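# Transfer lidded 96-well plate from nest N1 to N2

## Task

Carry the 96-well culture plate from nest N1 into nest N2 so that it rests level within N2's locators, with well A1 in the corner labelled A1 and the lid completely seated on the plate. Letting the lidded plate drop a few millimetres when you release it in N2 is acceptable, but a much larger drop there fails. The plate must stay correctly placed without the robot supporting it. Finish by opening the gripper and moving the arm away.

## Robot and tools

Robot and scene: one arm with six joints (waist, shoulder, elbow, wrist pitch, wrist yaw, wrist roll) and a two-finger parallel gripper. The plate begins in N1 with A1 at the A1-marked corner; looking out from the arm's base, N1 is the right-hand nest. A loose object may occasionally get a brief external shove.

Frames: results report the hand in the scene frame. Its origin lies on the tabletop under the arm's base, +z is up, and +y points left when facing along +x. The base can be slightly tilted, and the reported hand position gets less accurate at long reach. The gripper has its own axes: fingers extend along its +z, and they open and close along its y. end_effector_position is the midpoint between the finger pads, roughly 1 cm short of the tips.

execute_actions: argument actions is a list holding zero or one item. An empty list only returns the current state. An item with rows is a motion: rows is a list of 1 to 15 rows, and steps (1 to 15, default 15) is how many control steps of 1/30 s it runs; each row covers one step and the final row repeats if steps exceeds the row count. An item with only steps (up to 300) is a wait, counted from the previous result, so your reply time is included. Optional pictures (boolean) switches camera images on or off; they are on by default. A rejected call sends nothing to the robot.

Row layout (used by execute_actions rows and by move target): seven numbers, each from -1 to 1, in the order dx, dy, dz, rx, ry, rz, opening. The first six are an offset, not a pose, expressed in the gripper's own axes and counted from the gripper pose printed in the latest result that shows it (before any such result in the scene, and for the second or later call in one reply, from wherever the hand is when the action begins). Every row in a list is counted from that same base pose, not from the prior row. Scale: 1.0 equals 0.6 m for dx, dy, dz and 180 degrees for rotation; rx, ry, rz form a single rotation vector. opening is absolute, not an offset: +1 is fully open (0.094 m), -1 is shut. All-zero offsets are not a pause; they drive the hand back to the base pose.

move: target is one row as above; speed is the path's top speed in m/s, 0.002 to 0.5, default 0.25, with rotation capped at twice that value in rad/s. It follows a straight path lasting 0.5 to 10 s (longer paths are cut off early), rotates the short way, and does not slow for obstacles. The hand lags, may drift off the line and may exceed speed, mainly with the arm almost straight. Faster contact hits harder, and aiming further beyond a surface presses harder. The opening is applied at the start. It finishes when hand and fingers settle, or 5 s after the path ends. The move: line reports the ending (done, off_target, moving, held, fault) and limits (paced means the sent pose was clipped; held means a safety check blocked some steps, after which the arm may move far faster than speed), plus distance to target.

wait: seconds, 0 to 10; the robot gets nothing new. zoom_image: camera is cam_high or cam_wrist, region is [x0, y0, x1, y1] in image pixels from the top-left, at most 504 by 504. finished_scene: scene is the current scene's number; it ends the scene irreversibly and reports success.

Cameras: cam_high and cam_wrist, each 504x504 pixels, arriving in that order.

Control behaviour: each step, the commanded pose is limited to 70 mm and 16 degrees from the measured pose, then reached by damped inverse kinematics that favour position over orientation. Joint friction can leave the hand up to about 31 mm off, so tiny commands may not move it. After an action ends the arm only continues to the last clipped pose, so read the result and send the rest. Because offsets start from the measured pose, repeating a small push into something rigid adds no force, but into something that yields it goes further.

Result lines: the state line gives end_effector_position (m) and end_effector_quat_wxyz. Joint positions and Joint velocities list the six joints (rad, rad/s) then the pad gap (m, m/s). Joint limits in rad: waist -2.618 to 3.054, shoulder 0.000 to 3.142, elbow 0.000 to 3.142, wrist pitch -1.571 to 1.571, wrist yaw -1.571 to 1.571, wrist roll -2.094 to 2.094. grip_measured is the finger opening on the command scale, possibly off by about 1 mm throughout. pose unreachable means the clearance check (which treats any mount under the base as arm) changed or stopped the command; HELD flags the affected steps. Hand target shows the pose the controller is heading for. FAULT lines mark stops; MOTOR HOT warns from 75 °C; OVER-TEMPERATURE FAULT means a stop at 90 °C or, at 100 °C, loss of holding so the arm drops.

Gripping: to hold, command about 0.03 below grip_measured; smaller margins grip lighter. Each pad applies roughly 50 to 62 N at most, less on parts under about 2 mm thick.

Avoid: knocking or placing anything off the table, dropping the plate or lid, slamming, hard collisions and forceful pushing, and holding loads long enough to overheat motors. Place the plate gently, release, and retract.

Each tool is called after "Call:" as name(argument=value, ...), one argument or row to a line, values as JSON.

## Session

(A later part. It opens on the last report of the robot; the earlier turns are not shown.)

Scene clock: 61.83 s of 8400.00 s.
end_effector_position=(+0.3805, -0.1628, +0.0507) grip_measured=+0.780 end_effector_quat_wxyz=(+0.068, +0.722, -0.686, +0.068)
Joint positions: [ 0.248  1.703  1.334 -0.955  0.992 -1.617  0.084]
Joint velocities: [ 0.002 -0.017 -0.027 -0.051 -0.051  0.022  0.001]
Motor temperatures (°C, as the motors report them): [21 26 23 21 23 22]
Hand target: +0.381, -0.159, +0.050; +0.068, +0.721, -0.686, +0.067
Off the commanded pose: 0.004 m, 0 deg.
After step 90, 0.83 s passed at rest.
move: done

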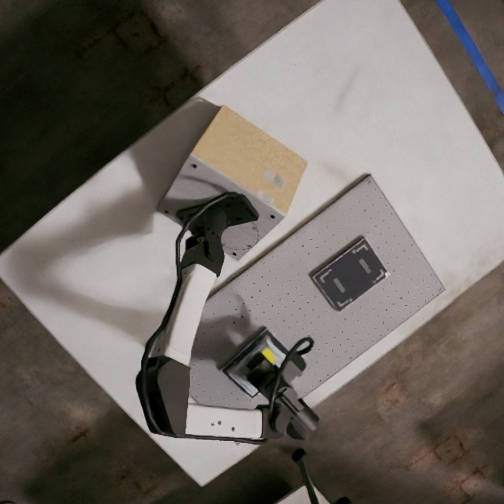

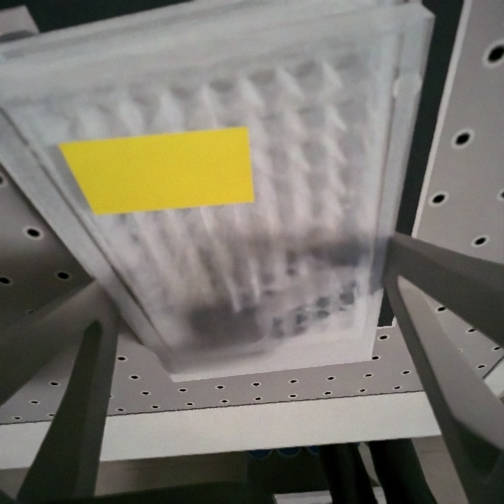

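Call:
move(
  target=[-0.006,0.001,0.015,0,0,0,0.75],
  speed=0.02,
)

Scene clock: 63.00 s of 8400.00 s.
end_effector_position=(+0.3816, -0.1634, +0.0480) grip_measured=+0.780 end_effector_quat_wxyz=(+0.068, +0.722, -0.685, +0.069)
Joint positions: [ 0.241  1.703  1.328 -0.932  0.991 -1.636  0.084]
Joint velocities: [ 0.007  0.012  0.012  0.022  0.007 -0.037 -0.001]
Motor temperatures (°C, as the motors report them): [21 26 23 21 23 22]
Hand target: +0.380, -0.161, +0.041; +0.069, +0.722, -0.686, +0.068
Off the commanded pose: 0.008 m, 0 deg.
move: done

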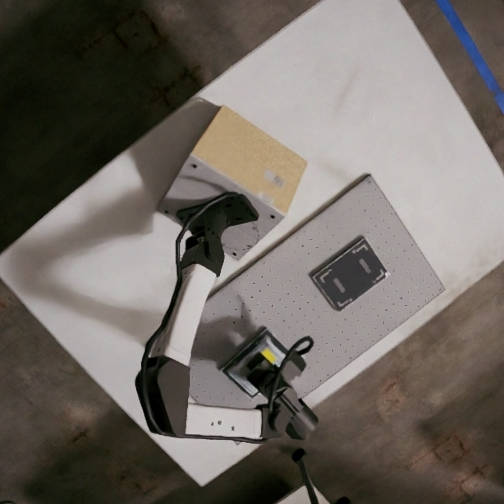

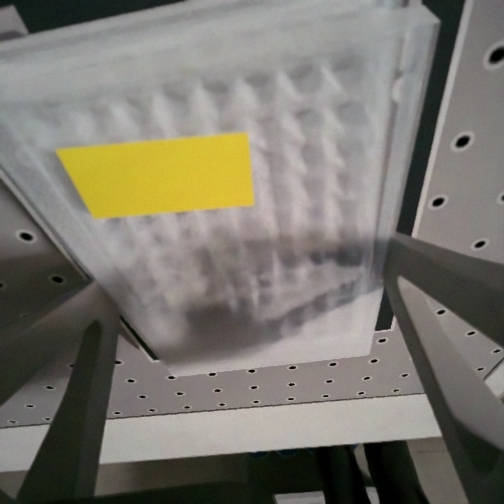

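Call:
move(
  target=[-0.014,0.007,-0.005,0,0,0,0.75],
  speed=0.02,
)

Scene clock: 64.40 s of 8400.00 s.
end_effector_position=(+0.3800, -0.1600, +0.0487) grip_measured=+0.780 end_effector_quat_wxyz=(+0.067, +0.719, -0.689, +0.068)
Joint positions: [ 0.249  1.703  1.321 -0.938  0.991 -1.611  0.084]
Joint velocities: [-0.002 -0.002  0.017  0.066  0.007  0.051 -0.   ]
Motor temperatures (°C, as the motors report them): [21 26 23 21 23 22]
Hand target: +0.377, -0.155, +0.049; +0.068, +0.722, -0.685, +0.069
Off the commanded pose: 0.006 m, 1 deg.
move: done

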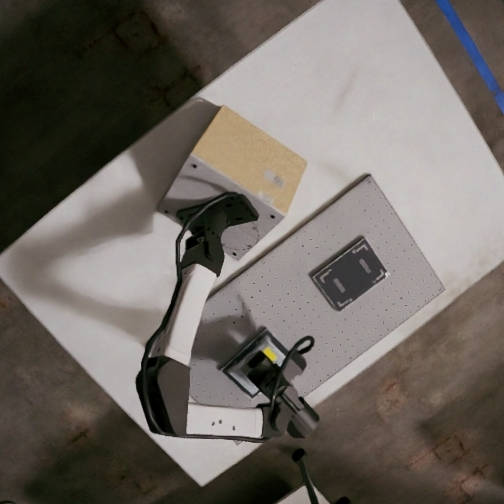

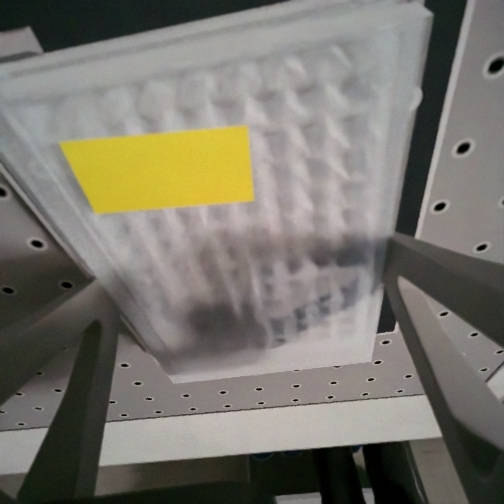

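Lid is level again. Try lowering.

Call:
move(
  target=[-0.006,0.005,0.013,0,0,-0.004,0.75],
  speed=0.02,
)

Scene clock: 65.70 s of 8400.00 s.
end_effector_position=(+0.3802, -0.1593, +0.0455) grip_measured=+0.780 end_effector_quat_wxyz=(+0.067, +0.723, -0.684, +0.070)
Joint positions: [ 0.244  1.703  1.307 -0.911  0.992 -1.637  0.084]
Joint velocities: [-0.012 -0.007  0.002 -0.037 -0.022 -0.037  0.   ]
Motor temperatures (°C, as the motors report them): [21 26 23 21 23 22]
Hand target: +0.377, -0.158, +0.040; +0.068, +0.723, -0.684, +0.068
Off the commanded pose: 0.006 m, 0 deg.
move: done

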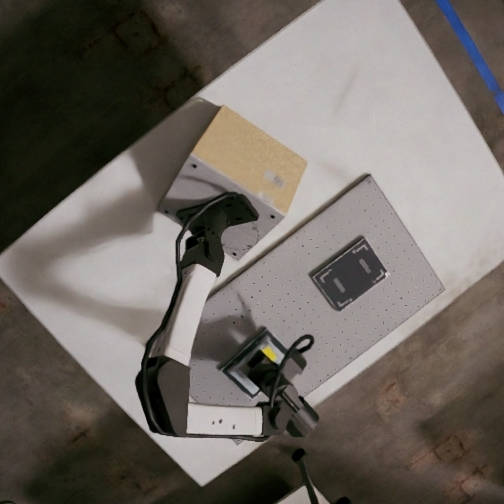

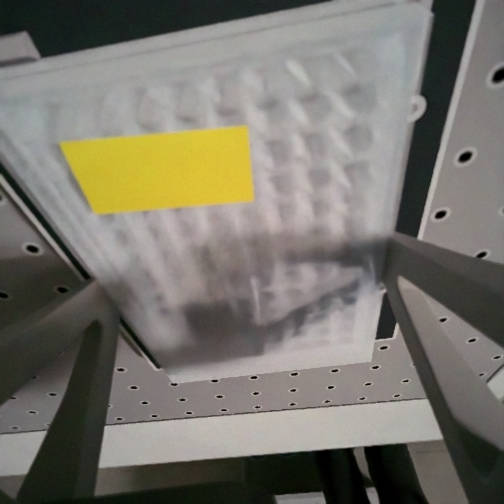

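Call:
execute_actions(
  actions=[
    {"rows":[[0,0,0,0,0,0,0.79],[0,0,0,0,0,0,0.81],[0,0,0,0,0,0,0.83],[0,0,0,0,0,0,0.86],[0,0,0,0,0,0,0.9],[0,0,0,0,0,0,1]],"steps":15},
  ],
)

Scene clock: 66.60 s of 8400.00 s.
end_effector_position=(+0.3801, -0.1594, +0.0454) grip_measured=+1.000 end_effector_quat_wxyz=(+0.067, +0.724, -0.683, +0.070)
Joint positions: [ 0.244  1.703  1.307 -0.912  0.992 -1.638  0.094]
Joint velocities: [-0.002  0.027  0.002 -0.037  0.037 -0.066  0.   ]
Motor temperatures (°C, as the motors report them): [21 26 23 21 23 22]
Hand target: +0.380, -0.159, +0.045; +0.067, +0.723, -0.684, +0.070
Off the commanded pose: 0.000 m, 0 deg.
Steps of this call (steps 1 to 12: nothing new was sent; steps 13 to 27: all 15 steps of this action). Readings (end_effector_position):
13: (+0.3802, -0.1593, +0.0455)
14: (+0.3801, -0.1593, +0.0455)
16: (+0.3801, -0.1594, +0.0454)
20: (+0.3801, -0.1594, +0.0454)
27: the state above

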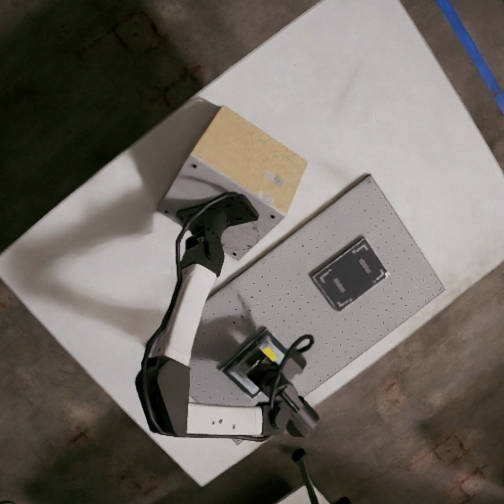

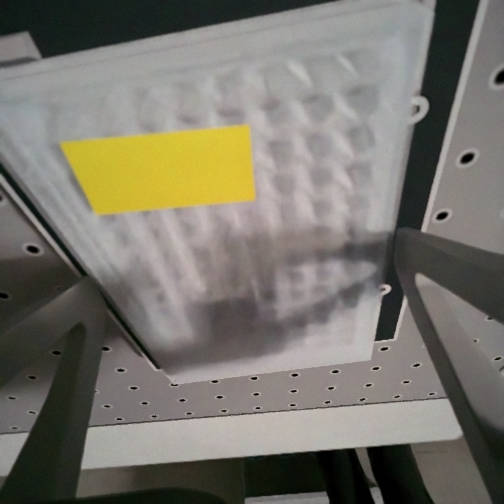

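Call:
move(
  target=[-0.003,0.005,0.02,0,0,-0.017,1],
  speed=0.02,
)

Scene clock: 69.27 s of 8400.00 s.
end_effector_position=(+0.3812, -0.1607, +0.0373) grip_measured=+1.000 end_effector_quat_wxyz=(+0.069, +0.739, -0.666, +0.072)
Joint positions: [ 0.225  1.703  1.283 -0.85   0.992 -1.727  0.094]
Joint velocities: [ 0.007  0.007 -0.007  0.051  0.022 -0.081  0.   ]
Motor temperatures (°C, as the motors report them): [22 27 23 21 23 22]
Hand target: +0.377, -0.160, +0.033; +0.069, +0.741, -0.664, +0.068
Off the commanded pose: 0.006 m, 1 deg.
move: done

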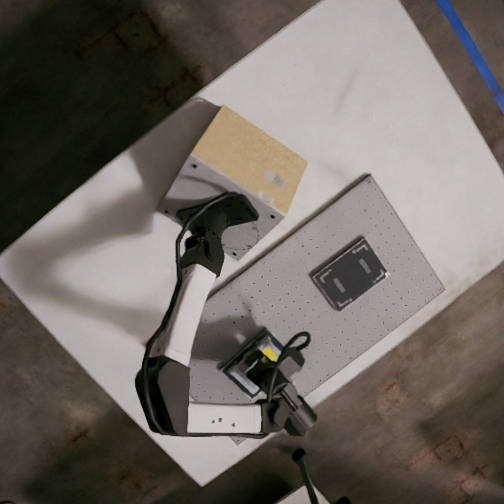

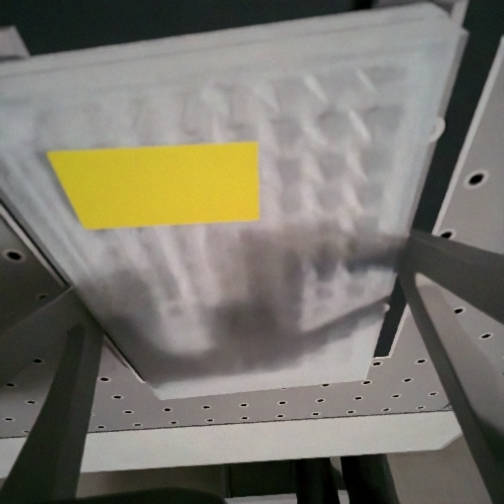

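Go further down until contact with the nest.

Call:
move(
  target=[-0.002,0.006,0.014,0,0,0,1],
  speed=0.02,
)

Scene clock: 70.57 s of 8400.00 s.
end_effector_position=(+0.3841, -0.1612, +0.0363) grip_measured=+1.000 end_effector_quat_wxyz=(+0.065, +0.737, -0.668, +0.079)
Joint positions: [ 0.223  1.699  1.272 -0.813  0.994 -1.747  0.094]
Joint velocities: [-0.002 -0.007 -0.007 -0.007  0.007 -0.051  0.   ]
Motor temperatures (°C, as the motors report them): [22 27 23 21 23 22]
Hand target: +0.378, -0.162, +0.029; +0.069, +0.739, -0.666, +0.072
Off the commanded pose: 0.010 m, 1 deg.
move: done

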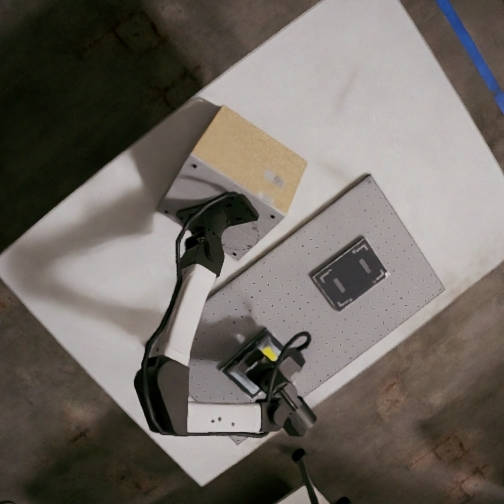

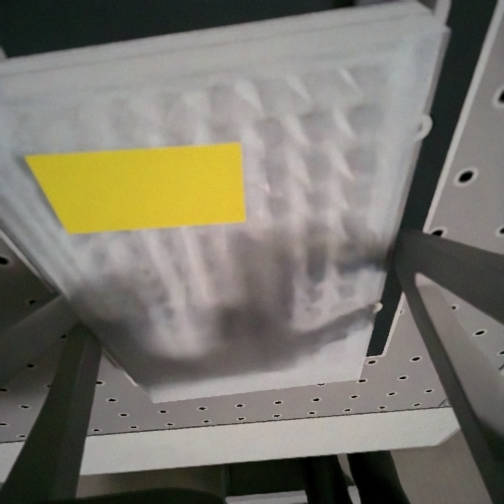

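Call:
execute_actions(
  actions=[
    {"rows":[[0,0.006,-0.001,0,0,0,0.95],[0,0.006,-0.001,0,0,0,0.9],[0,0.006,-0.001,0,0,0,0.87],[0,0.006,-0.001,0,0,0,0.84],[0,0.006,-0.001,0,0,0,0.82],[0,0.006,-0.001,0,0,0,0.80],[0,0.006,-0.001,0,0,0,0.78]],"steps":15},
  ],
)

Scene clock: 71.90 s of 8400.00 s.
end_effector_position=(+0.3816, -0.1618, +0.0368) grip_measured=+0.798 end_effector_quat_wxyz=(+0.068, +0.739, -0.666, +0.076)
Joint positions: [ 0.223  1.696  1.271 -0.828  0.995 -1.741  0.084]
Joint velocities: [-0.007  0.012 -0.002  0.037  0.066  0.066 -0.001]
Motor temperatures (°C, as the motors report them): [22 27 23 21 23 22]
Hand target: +0.381, -0.161, +0.037; +0.065, +0.737, -0.668, +0.079
Off the commanded pose: 0.001 m, 1 deg.
Steps of this call (steps 1 to 25: nothing new was sent; steps 26 to 40: all 15 steps of this action). Readings (end_effector_position):
26: (+0.3843, -0.1612, +0.0363)
27: (+0.3840, -0.1614, +0.0364)
29: (+0.3825, -0.1617, +0.0367)
33: (+0.3816, -0.1618, +0.0368)
40: the state above

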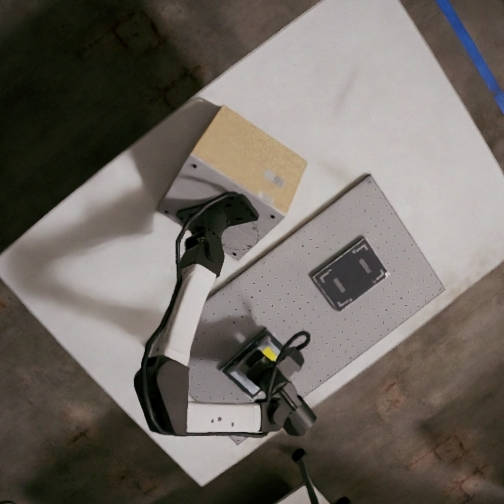

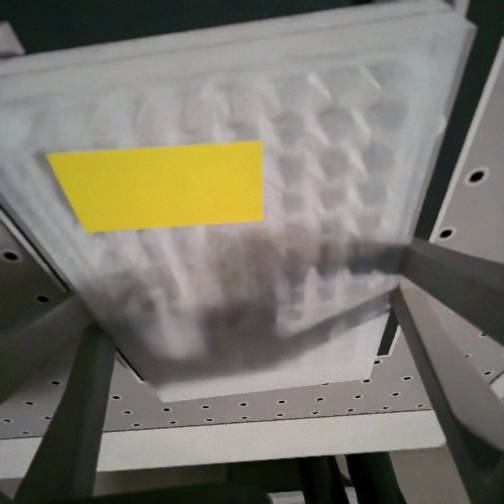

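Call:
move(
  target=[0.01,-0.007,-0.057,0,0,0,0.765],
  speed=0.04,
)

Scene clock: 73.90 s of 8400.00 s.
end_effector_position=(+0.3795, -0.1615, +0.0666) grip_measured=+0.794 end_effector_quat_wxyz=(+0.069, +0.739, -0.667, +0.069)
Joint positions: [ 0.287  1.696  1.365 -1.039  1.004 -1.607  0.084]
Joint velocities: [-0.002 -0.012 -0.012 -0.066  0.022 -0.066 -0.   ]
Motor temperatures (°C, as the motors report them): [22 27 23 21 23 22]
Hand target: +0.385, -0.160, +0.071; +0.067, +0.739, -0.666, +0.076
Off the commanded pose: 0.008 m, 1 deg.
move: done

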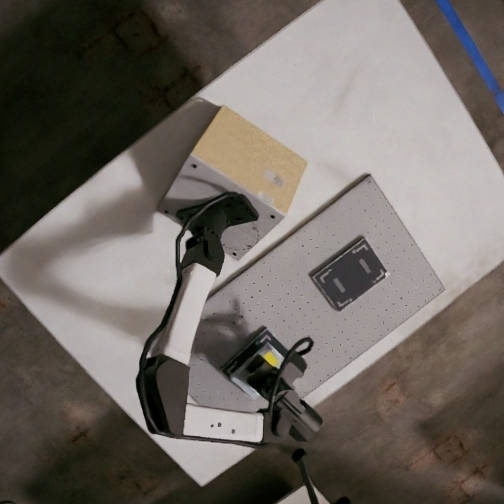

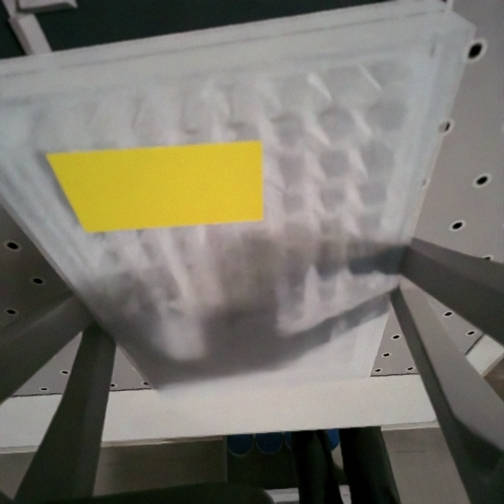

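Call:
move(
  target=[-0.513,0.0107,-0.11,-0.006,0,0.031,0.765],
  speed=0.15,
)

Call:
zoom_image(
  camera="cam_high",
  region=[290, 220, 410, 320],
)

Scene clock: 78.33 s of 8400.00 s.
end_effector_position=(+0.3339, +0.1492, +0.0642) grip_measured=+0.794 end_effector_quat_wxyz=(+0.076, +0.707, -0.700, +0.065)
Joint positions: [ 0.846  2.568  1.718 -1.341  0.862 -0.542  0.084]
Joint velocities: [-0.012 -0.017  0.002 -0.022  0.037  0.022  0.001]
Motor temperatures (°C, as the motors report them): [22 27 24 21 23 22]
Hand target: +0.335, +0.153, +0.071; +0.072, +0.705, -0.703, +0.063
Off the commanded pose: 0.011 m, 1 deg.
move: off_target

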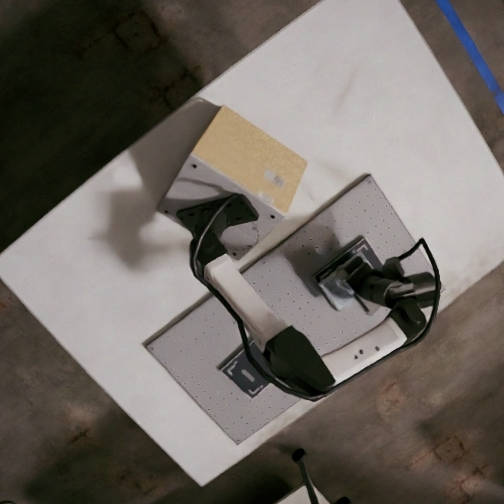

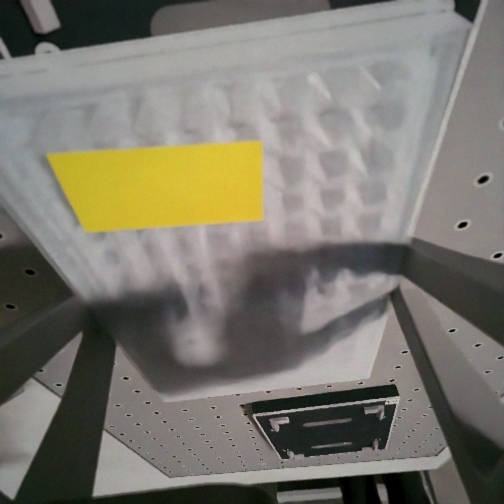

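Region (290, 220, 410, 320) of cam_high's 504x504 image, scaled by 4.200, with more detail than that image has.

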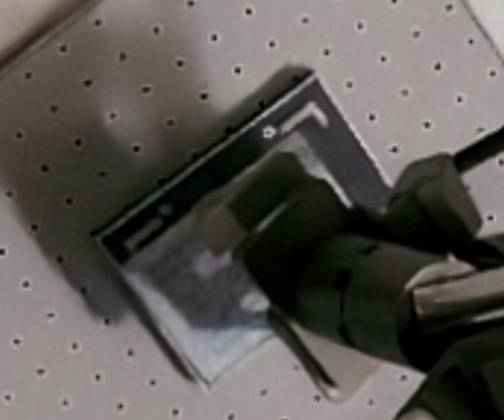

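Call:
move(
  target=[-0.04,0,-0.004,0.005,0,0,0.765],
  speed=0.05,
)

Call:
zoom_image(
  camera="cam_high",
  region=[290, 220, 410, 320],
)

Scene clock: 80.50 s of 8400.00 s.
end_effector_position=(+0.3305, +0.1661, +0.0553) grip_measured=+0.794 end_effector_quat_wxyz=(+0.081, +0.710, -0.696, +0.068)
Joint positions: [ 0.856  2.642  1.77  -1.345  0.861 -0.528  0.084]
Joint velocities: [-0.002 -0.012 -0.002  0.081 -0.022 -0.007  0.001]
Motor temperatures (°C, as the motors report them): [22 27 24 21 23 22]
Hand target: +0.333, +0.173, +0.062; +0.070, +0.708, -0.700, +0.070
Off the commanded pose: 0.010 m, 1 deg.
move: done

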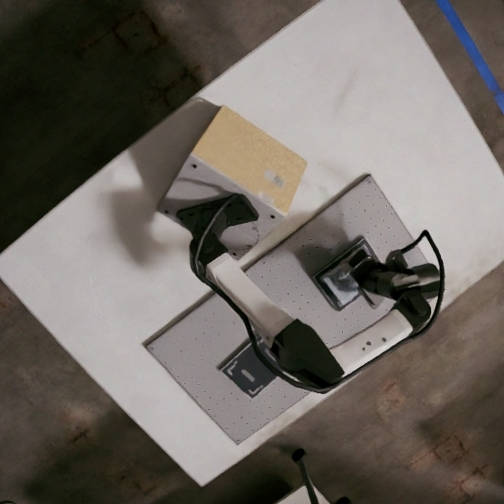

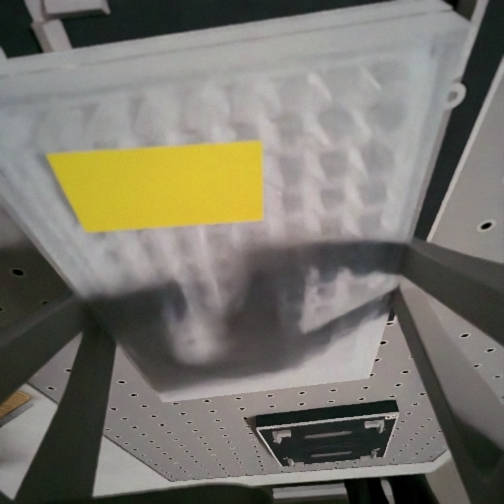

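Region (290, 220, 410, 320) of cam_high's 504x504 image, scaled by 4.200, with more detail than that image has.

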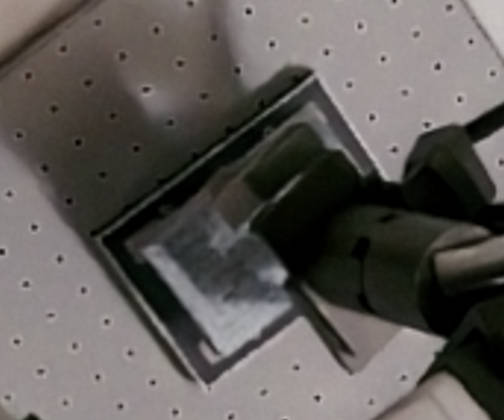

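Call:
move(
  target=[-0.012,-0.011,-0.008,0.009,0,0.005,0.765],
  speed=0.03,
)

Call:
zoom_image(
  camera="cam_high",
  region=[290, 220, 410, 320],
)

Scene clock: 83.30 s of 8400.00 s.
end_effector_position=(+0.3315, +0.1695, +0.0528) grip_measured=+0.794 end_effector_quat_wxyz=(+0.081, +0.710, -0.696, +0.071)
Joint positions: [ 0.856  2.66   1.786 -1.346  0.867 -0.524  0.084]
Joint velocities: [-0.017 -0.007 -0.007  0.066 -0.007  0.037  0.001]
Motor temperatures (°C, as the motors report them): [23 27 24 21 23 22]
Hand target: +0.337, +0.174, +0.058; +0.070, +0.706, -0.700, +0.078
Off the commanded pose: 0.009 m, 2 deg.
move: done

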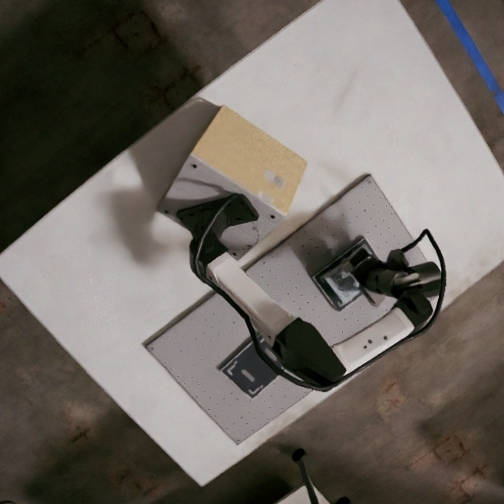

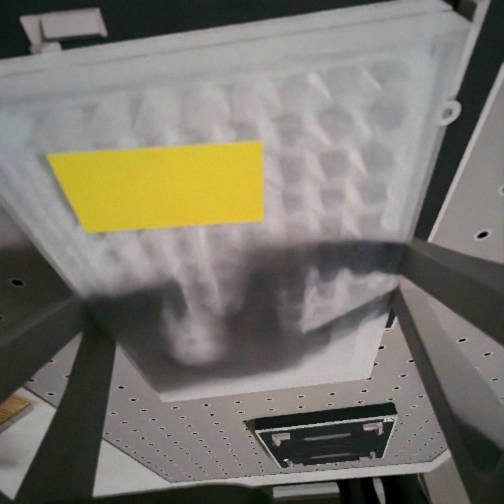

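Region (290, 220, 410, 320) of cam_high's 504x504 image, scaled by 4.200, with more detail than that image has.

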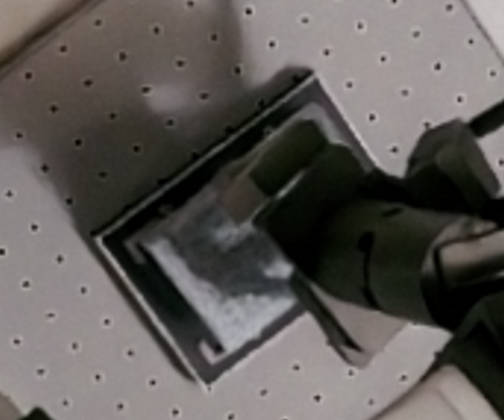

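Call:
move(
  target=[0.0,-0.025,-0.008,0.009,0,0.005,0.765],
  speed=0.03,
)

Call:
zoom_image(
  camera="cam_high",
  region=[290, 220, 410, 320],
)

Scene clock: 85.40 s of 8400.00 s.
end_effector_position=(+0.3423, +0.1705, +0.0557) grip_measured=+0.794 end_effector_quat_wxyz=(+0.071, +0.702, -0.704, +0.077)
Joint positions: [ 0.851  2.664  1.819 -1.347  0.884 -0.524  0.084]
Joint velocities: [-0.012  0.007 -0.027 -0.037 -0.022  0.051  0.001]
Motor temperatures (°C, as the motors report them): [23 28 24 21 23 22]
Hand target: +0.346, +0.171, +0.057; +0.070, +0.705, -0.701, +0.082
Off the commanded pose: 0.005 m, 1 deg.
move: done

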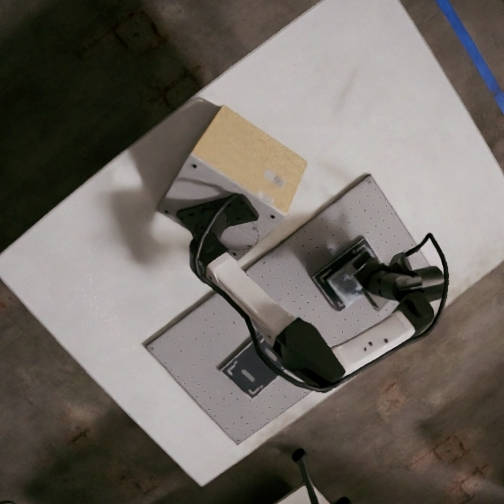

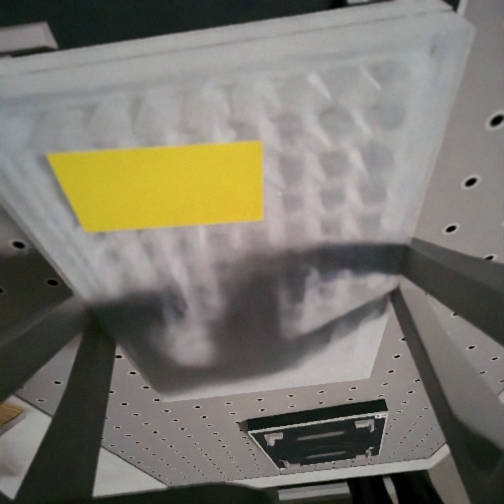

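Region (290, 220, 410, 320) of cam_high's 504x504 image, scaled by 4.200, with more detail than that image has.

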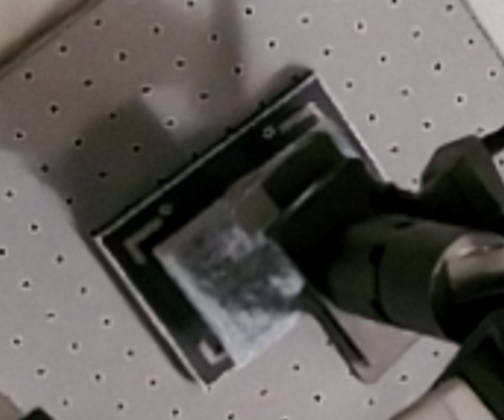

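Call:
move(
  target=[0.005,0.003,0.015,0,0,0,0.765],
  speed=0.03,
)

Call:
zoom_image(
  camera="cam_high",
  region=[290, 220, 410, 320],
)

Scene clock: 88.37 s of 8400.00 s.
end_effector_position=(+0.3376, +0.1681, +0.0445) grip_measured=+0.794 end_effector_quat_wxyz=(+0.078, +0.703, -0.703, +0.074)
Joint positions: [ 0.834  2.664  1.783 -1.313  0.884 -0.535  0.084]
Joint velocities: [-0.007 -0.032  0.007 -0.007  0.037 -0.081  0.001]
Motor temperatures (°C, as the motors report them): [23 28 24 21 23 22]
Hand target: +0.341, +0.166, +0.048; +0.071, +0.702, -0.704, +0.077
Off the commanded pose: 0.005 m, 1 deg.
move: done

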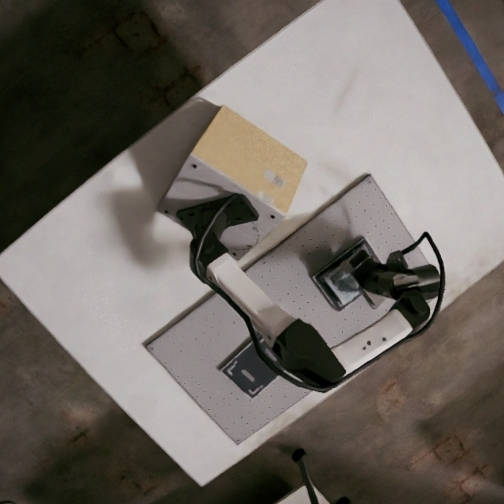

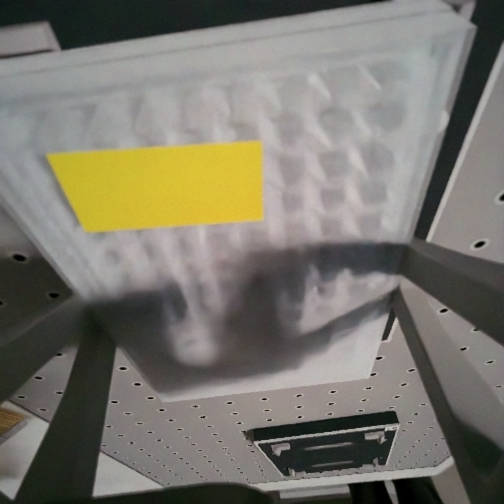

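Region (290, 220, 410, 320) of cam_high's 504x504 image, scaled by 4.200, with more detail than that image has.

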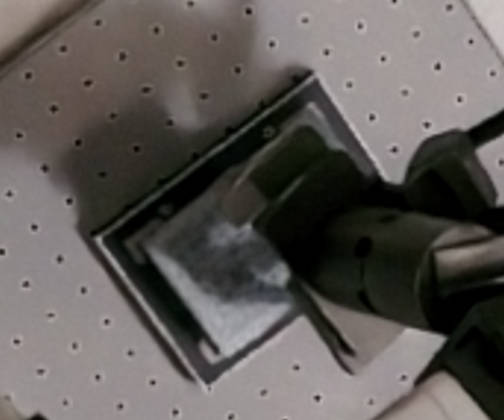

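Call:
move(
  target=[0.002,-0.012,-0.003,0.005,0,0,0.765],
  speed=0.02,
)

Scene clock: 89.60 s of 8400.00 s.
end_effector_position=(+0.3386, +0.1682, +0.0445) grip_measured=+0.794 end_effector_quat_wxyz=(+0.077, +0.704, -0.702, +0.075)
Joint positions: [ 0.834  2.664  1.783 -1.31   0.889 -0.541  0.084]
Joint velocities: [-0.017 -0.002  0.012 -0.007  0.095 -0.037 -0.001]
Motor temperatures (°C, as the motors report them): [24 28 24 21 23 22]
Hand target: +0.345, +0.167, +0.047; +0.072, +0.703, -0.703, +0.079
Off the commanded pose: 0.007 m, 1 deg.
move: done

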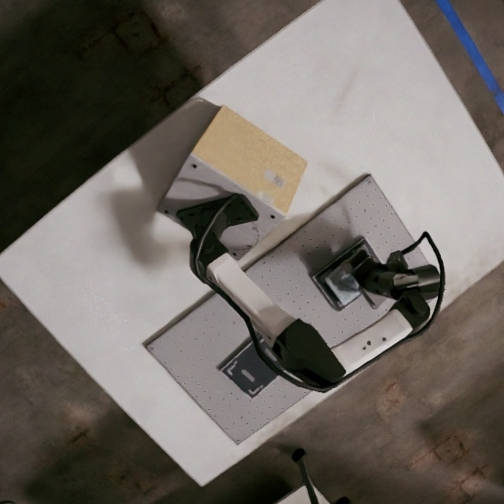

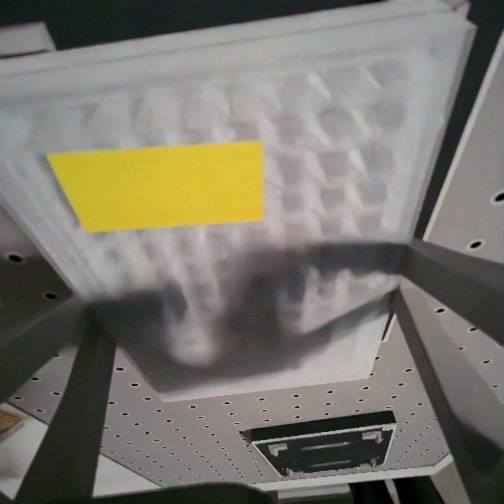

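Call:
move(
  target=[0.002,-0.016,-0.001,0.005,0,0,0.765],
  speed=0.02,
)

Scene clock: 90.70 s of 8400.00 s.
end_effector_position=(+0.3404, +0.1654, +0.0422) grip_measured=+0.794 end_effector_quat_wxyz=(+0.079, +0.706, -0.699, +0.077)
Joint positions: [ 0.825  2.664  1.783 -1.31   0.897 -0.553  0.084]
Joint velocities: [-0.012  0.012 -0.007 -0.037  0.007  0.022 -0.001]
Motor temperatures (°C, as the motors report them): [24 28 24 21 23 22]
Hand target: +0.348, +0.167, +0.045; +0.071, +0.705, -0.701, +0.081
Off the commanded pose: 0.009 m, 1 deg.
move: done

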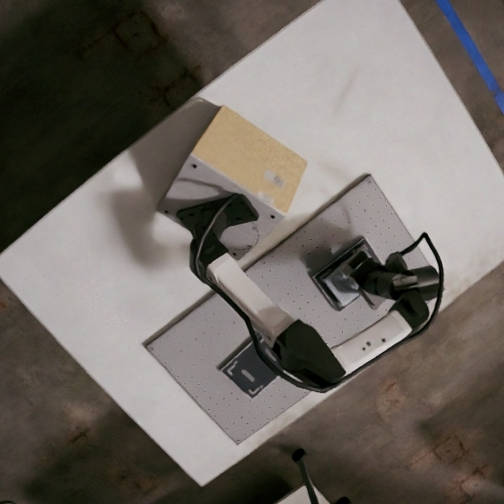

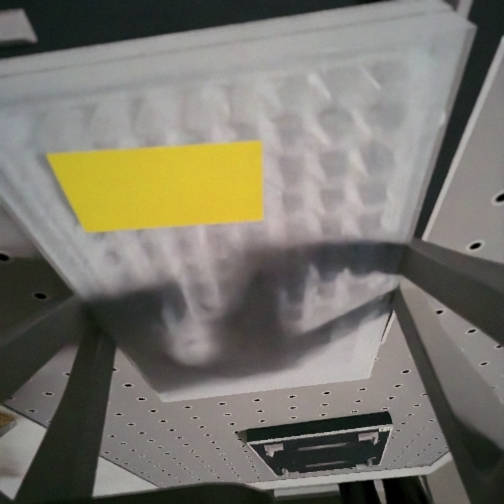

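Call:
move(
  target=[-0.009,-0.006,0.006,0,-0.005,0.002,0.765],
  speed=0.015,
)

Call:
zoom_image(
  camera="cam_high",
  region=[290, 220, 410, 320],
)

Scene clock: 92.30 s of 8400.00 s.
end_effector_position=(+0.3421, +0.1651, +0.0398) grip_measured=+0.794 end_effector_quat_wxyz=(+0.079, +0.705, -0.701, +0.075)
Joint positions: [ 0.817  2.664  1.783 -1.3    0.897 -0.561  0.084]
Joint velocities: [-0.032 -0.007  0.007 -0.051 -0.007  0.007 -0.   ]
Motor temperatures (°C, as the motors report them): [24 28 24 21 23 22]
Hand target: +0.344, +0.170, +0.038; +0.074, +0.705, -0.702, +0.072
Off the commanded pose: 0.006 m, 1 deg.
move: done

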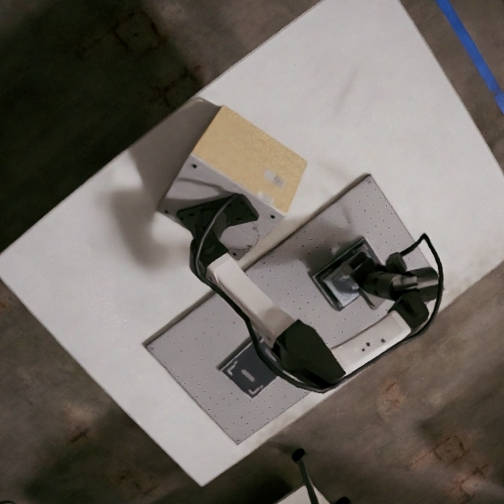

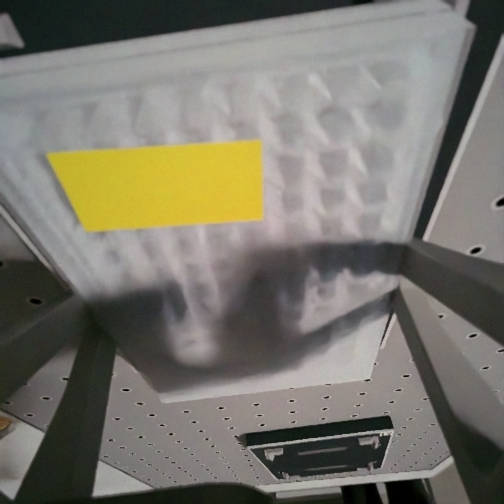

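Region (290, 220, 410, 320) of cam_high's 504x504 image, scaled by 4.200, with more detail than that image has.

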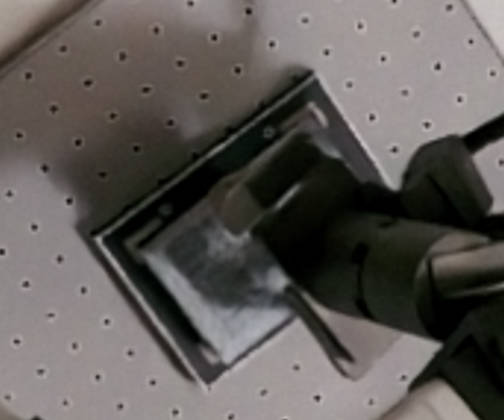

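Call:
move(
  target=[-0.016,0.002,-0.002,0,0,0,0.765],
  speed=0.015,
)

Scene clock: 93.63 s of 8400.00 s.
end_effector_position=(+0.3411, +0.1655, +0.0385) grip_measured=+0.794 end_effector_quat_wxyz=(+0.084, +0.703, -0.702, +0.077)
Joint positions: [ 0.817  2.677  1.796 -1.316  0.899 -0.544  0.084]
Joint velocities: [-0.007  0.012  0.007  0.022  0.022 -0.007 -0.001]
Motor temperatures (°C, as the motors report them): [24 28 24 21 23 22]
Hand target: +0.340, +0.174, +0.039; +0.079, +0.705, -0.701, +0.075
Off the commanded pose: 0.009 m, 1 deg.
move: done

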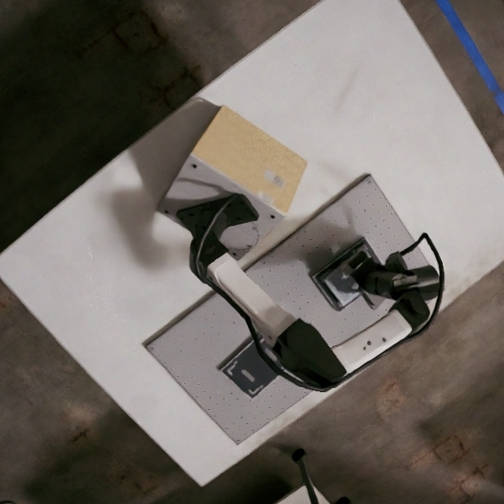

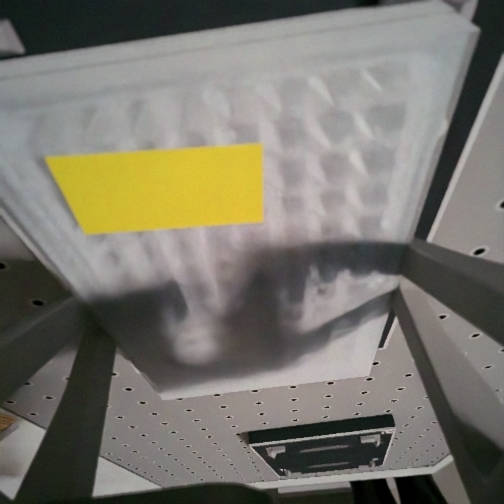

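Call:
execute_actions(
  actions=[
    {"rows":[[0,0,0,0,0,0,0.78],[0,0,0,0,0,0,0.79],[0,0,0,0,0,0,0.80],[0,0,0,0,0,0,0.81],[0,0,0,0,0,0,0.83],[0,0,0,0,0,0,0.86],[0,0,0,0,0,0,0.9],[0,0,0,0,0,0,1]],"steps":15},
  ],
)

Call:
move(
  target=[0.012,-0.004,-0.06,0,0,0,1],
  speed=0.05,
)

Scene clock: 94.80 s of 8400.00 s.
end_effector_position=(+0.3411, +0.1655, +0.0385) grip_measured=+1.000 end_effector_quat_wxyz=(+0.084, +0.703, -0.702, +0.077)
Joint positions: [ 0.817  2.678  1.797 -1.316  0.899 -0.543  0.094]
Joint velocities: [-0.022 -0.002  0.002 -0.007 -0.081  0.066  0.   ]
Motor temperatures (°C, as the motors report them): [24 28 24 21 23 22]
Hand target: +0.341, +0.166, +0.038; +0.084, +0.703, -0.702, +0.077
Off the commanded pose: 0.000 m, 0 deg.
Steps of this call (steps 1 to 20: nothing new was sent; steps 21 to 35: all 15 steps of this action). Readings (end_effector_position):
21: (+0.3411, +0.1655, +0.0385)
22: (+0.3411, +0.1655, +0.0385)
24: (+0.3411, +0.1655, +0.0385)
28: (+0.3411, +0.1655, +0.0385)
35: the state above

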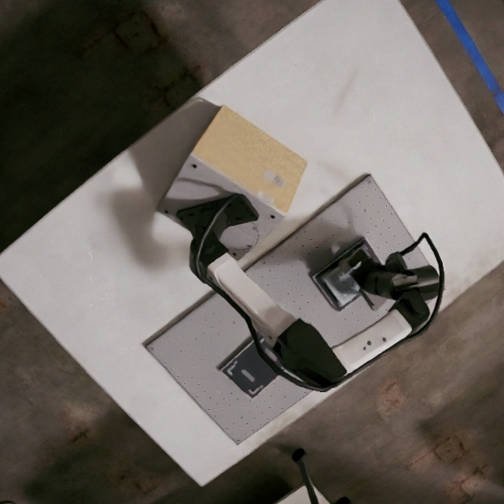

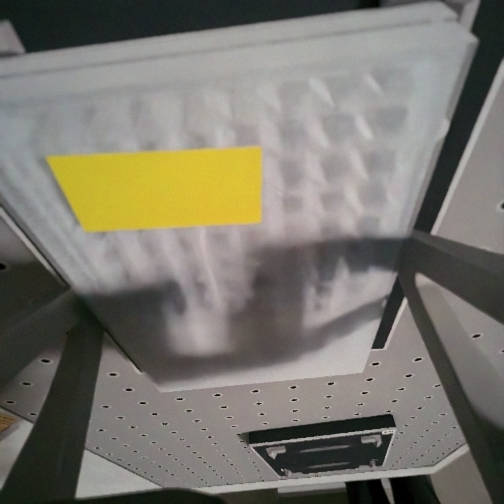

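Scene clock: 96.20 s of 8400.00 s.
end_effector_position=(+0.3429, +0.1625, +0.0677) grip_measured=+1.000 end_effector_quat_wxyz=(+0.090, +0.705, -0.699, +0.079)
Joint positions: [ 0.86   2.678  1.885 -1.464  0.873 -0.482  0.094]
Joint velocities: [ 0.017 -0.012 -0.002 -0.037  0.022  0.007  0.   ]
Motor temperatures (°C, as the motors report them): [24 29 24 21 23 22]
Hand target: +0.344, +0.167, +0.075; +0.084, +0.703, -0.702, +0.077
Off the commanded pose: 0.009 m, 1 deg.
move: done

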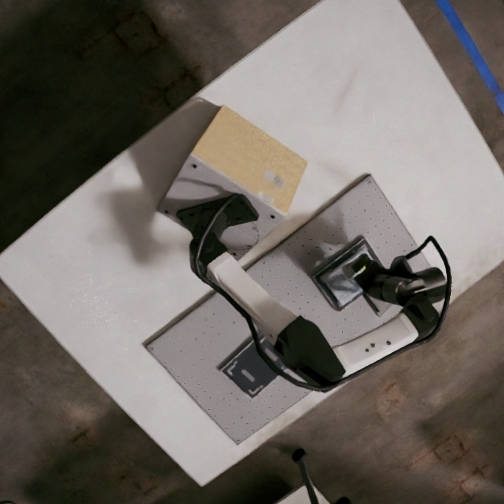

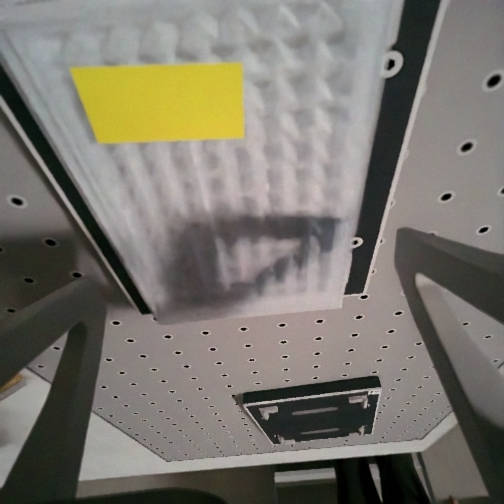

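Call:
move(
  target=[0.36,0,-0.05,0,0,0,1],
  speed=0.3,
)

Call:
zoom_image(
  camera="cam_high",
  region=[290, 220, 410, 320],
)

Scene clock: 98.03 s of 8400.00 s.
end_effector_position=(+0.3518, -0.0389, +0.1506) grip_measured=+1.000 end_effector_quat_wxyz=(+0.047, +0.700, -0.708, +0.078)
Joint positions: [ 0.738  1.939  1.515 -1.564  0.948 -0.734  0.094]
Joint velocities: [-0.002  0.017 -0.002 -0.125 -0.022  0.022  0.   ]
Motor temperatures (°C, as the motors report them): [24 29 24 21 23 22]
Hand target: +0.349, -0.040, +0.149; +0.052, +0.708, -0.699, +0.082
Off the commanded pose: 0.007 m, 5 deg.
joint sent to its limit — the command would take joint 4 (wrist pitch) past its lower limit, so that joint was sent only as far as its limit.
move: off_target

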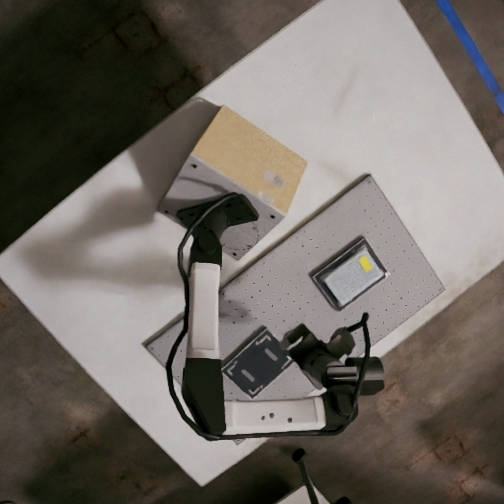

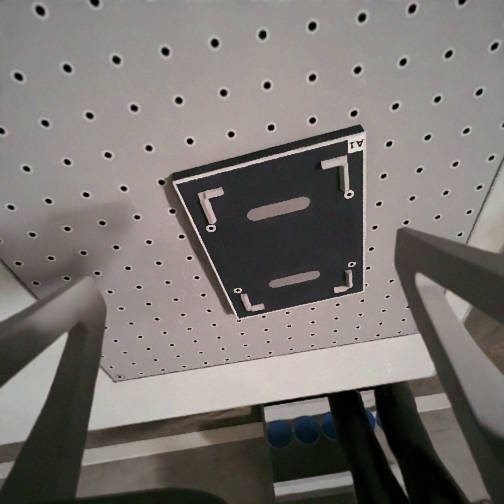

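Region (290, 220, 410, 320) of cam_high's 504x504 image, scaled by 4.200, with more detail than that image has.

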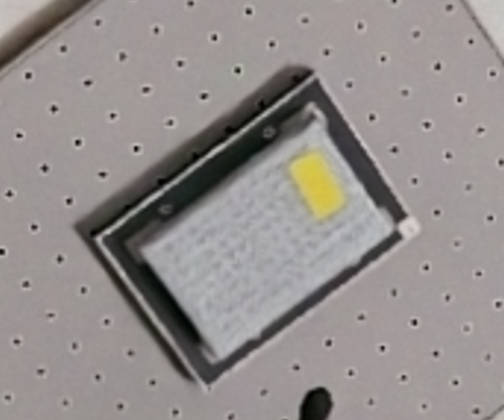

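Looks seated.

Call:
finished_scene(
  scene=1,
)

The scene is finished: the task was done.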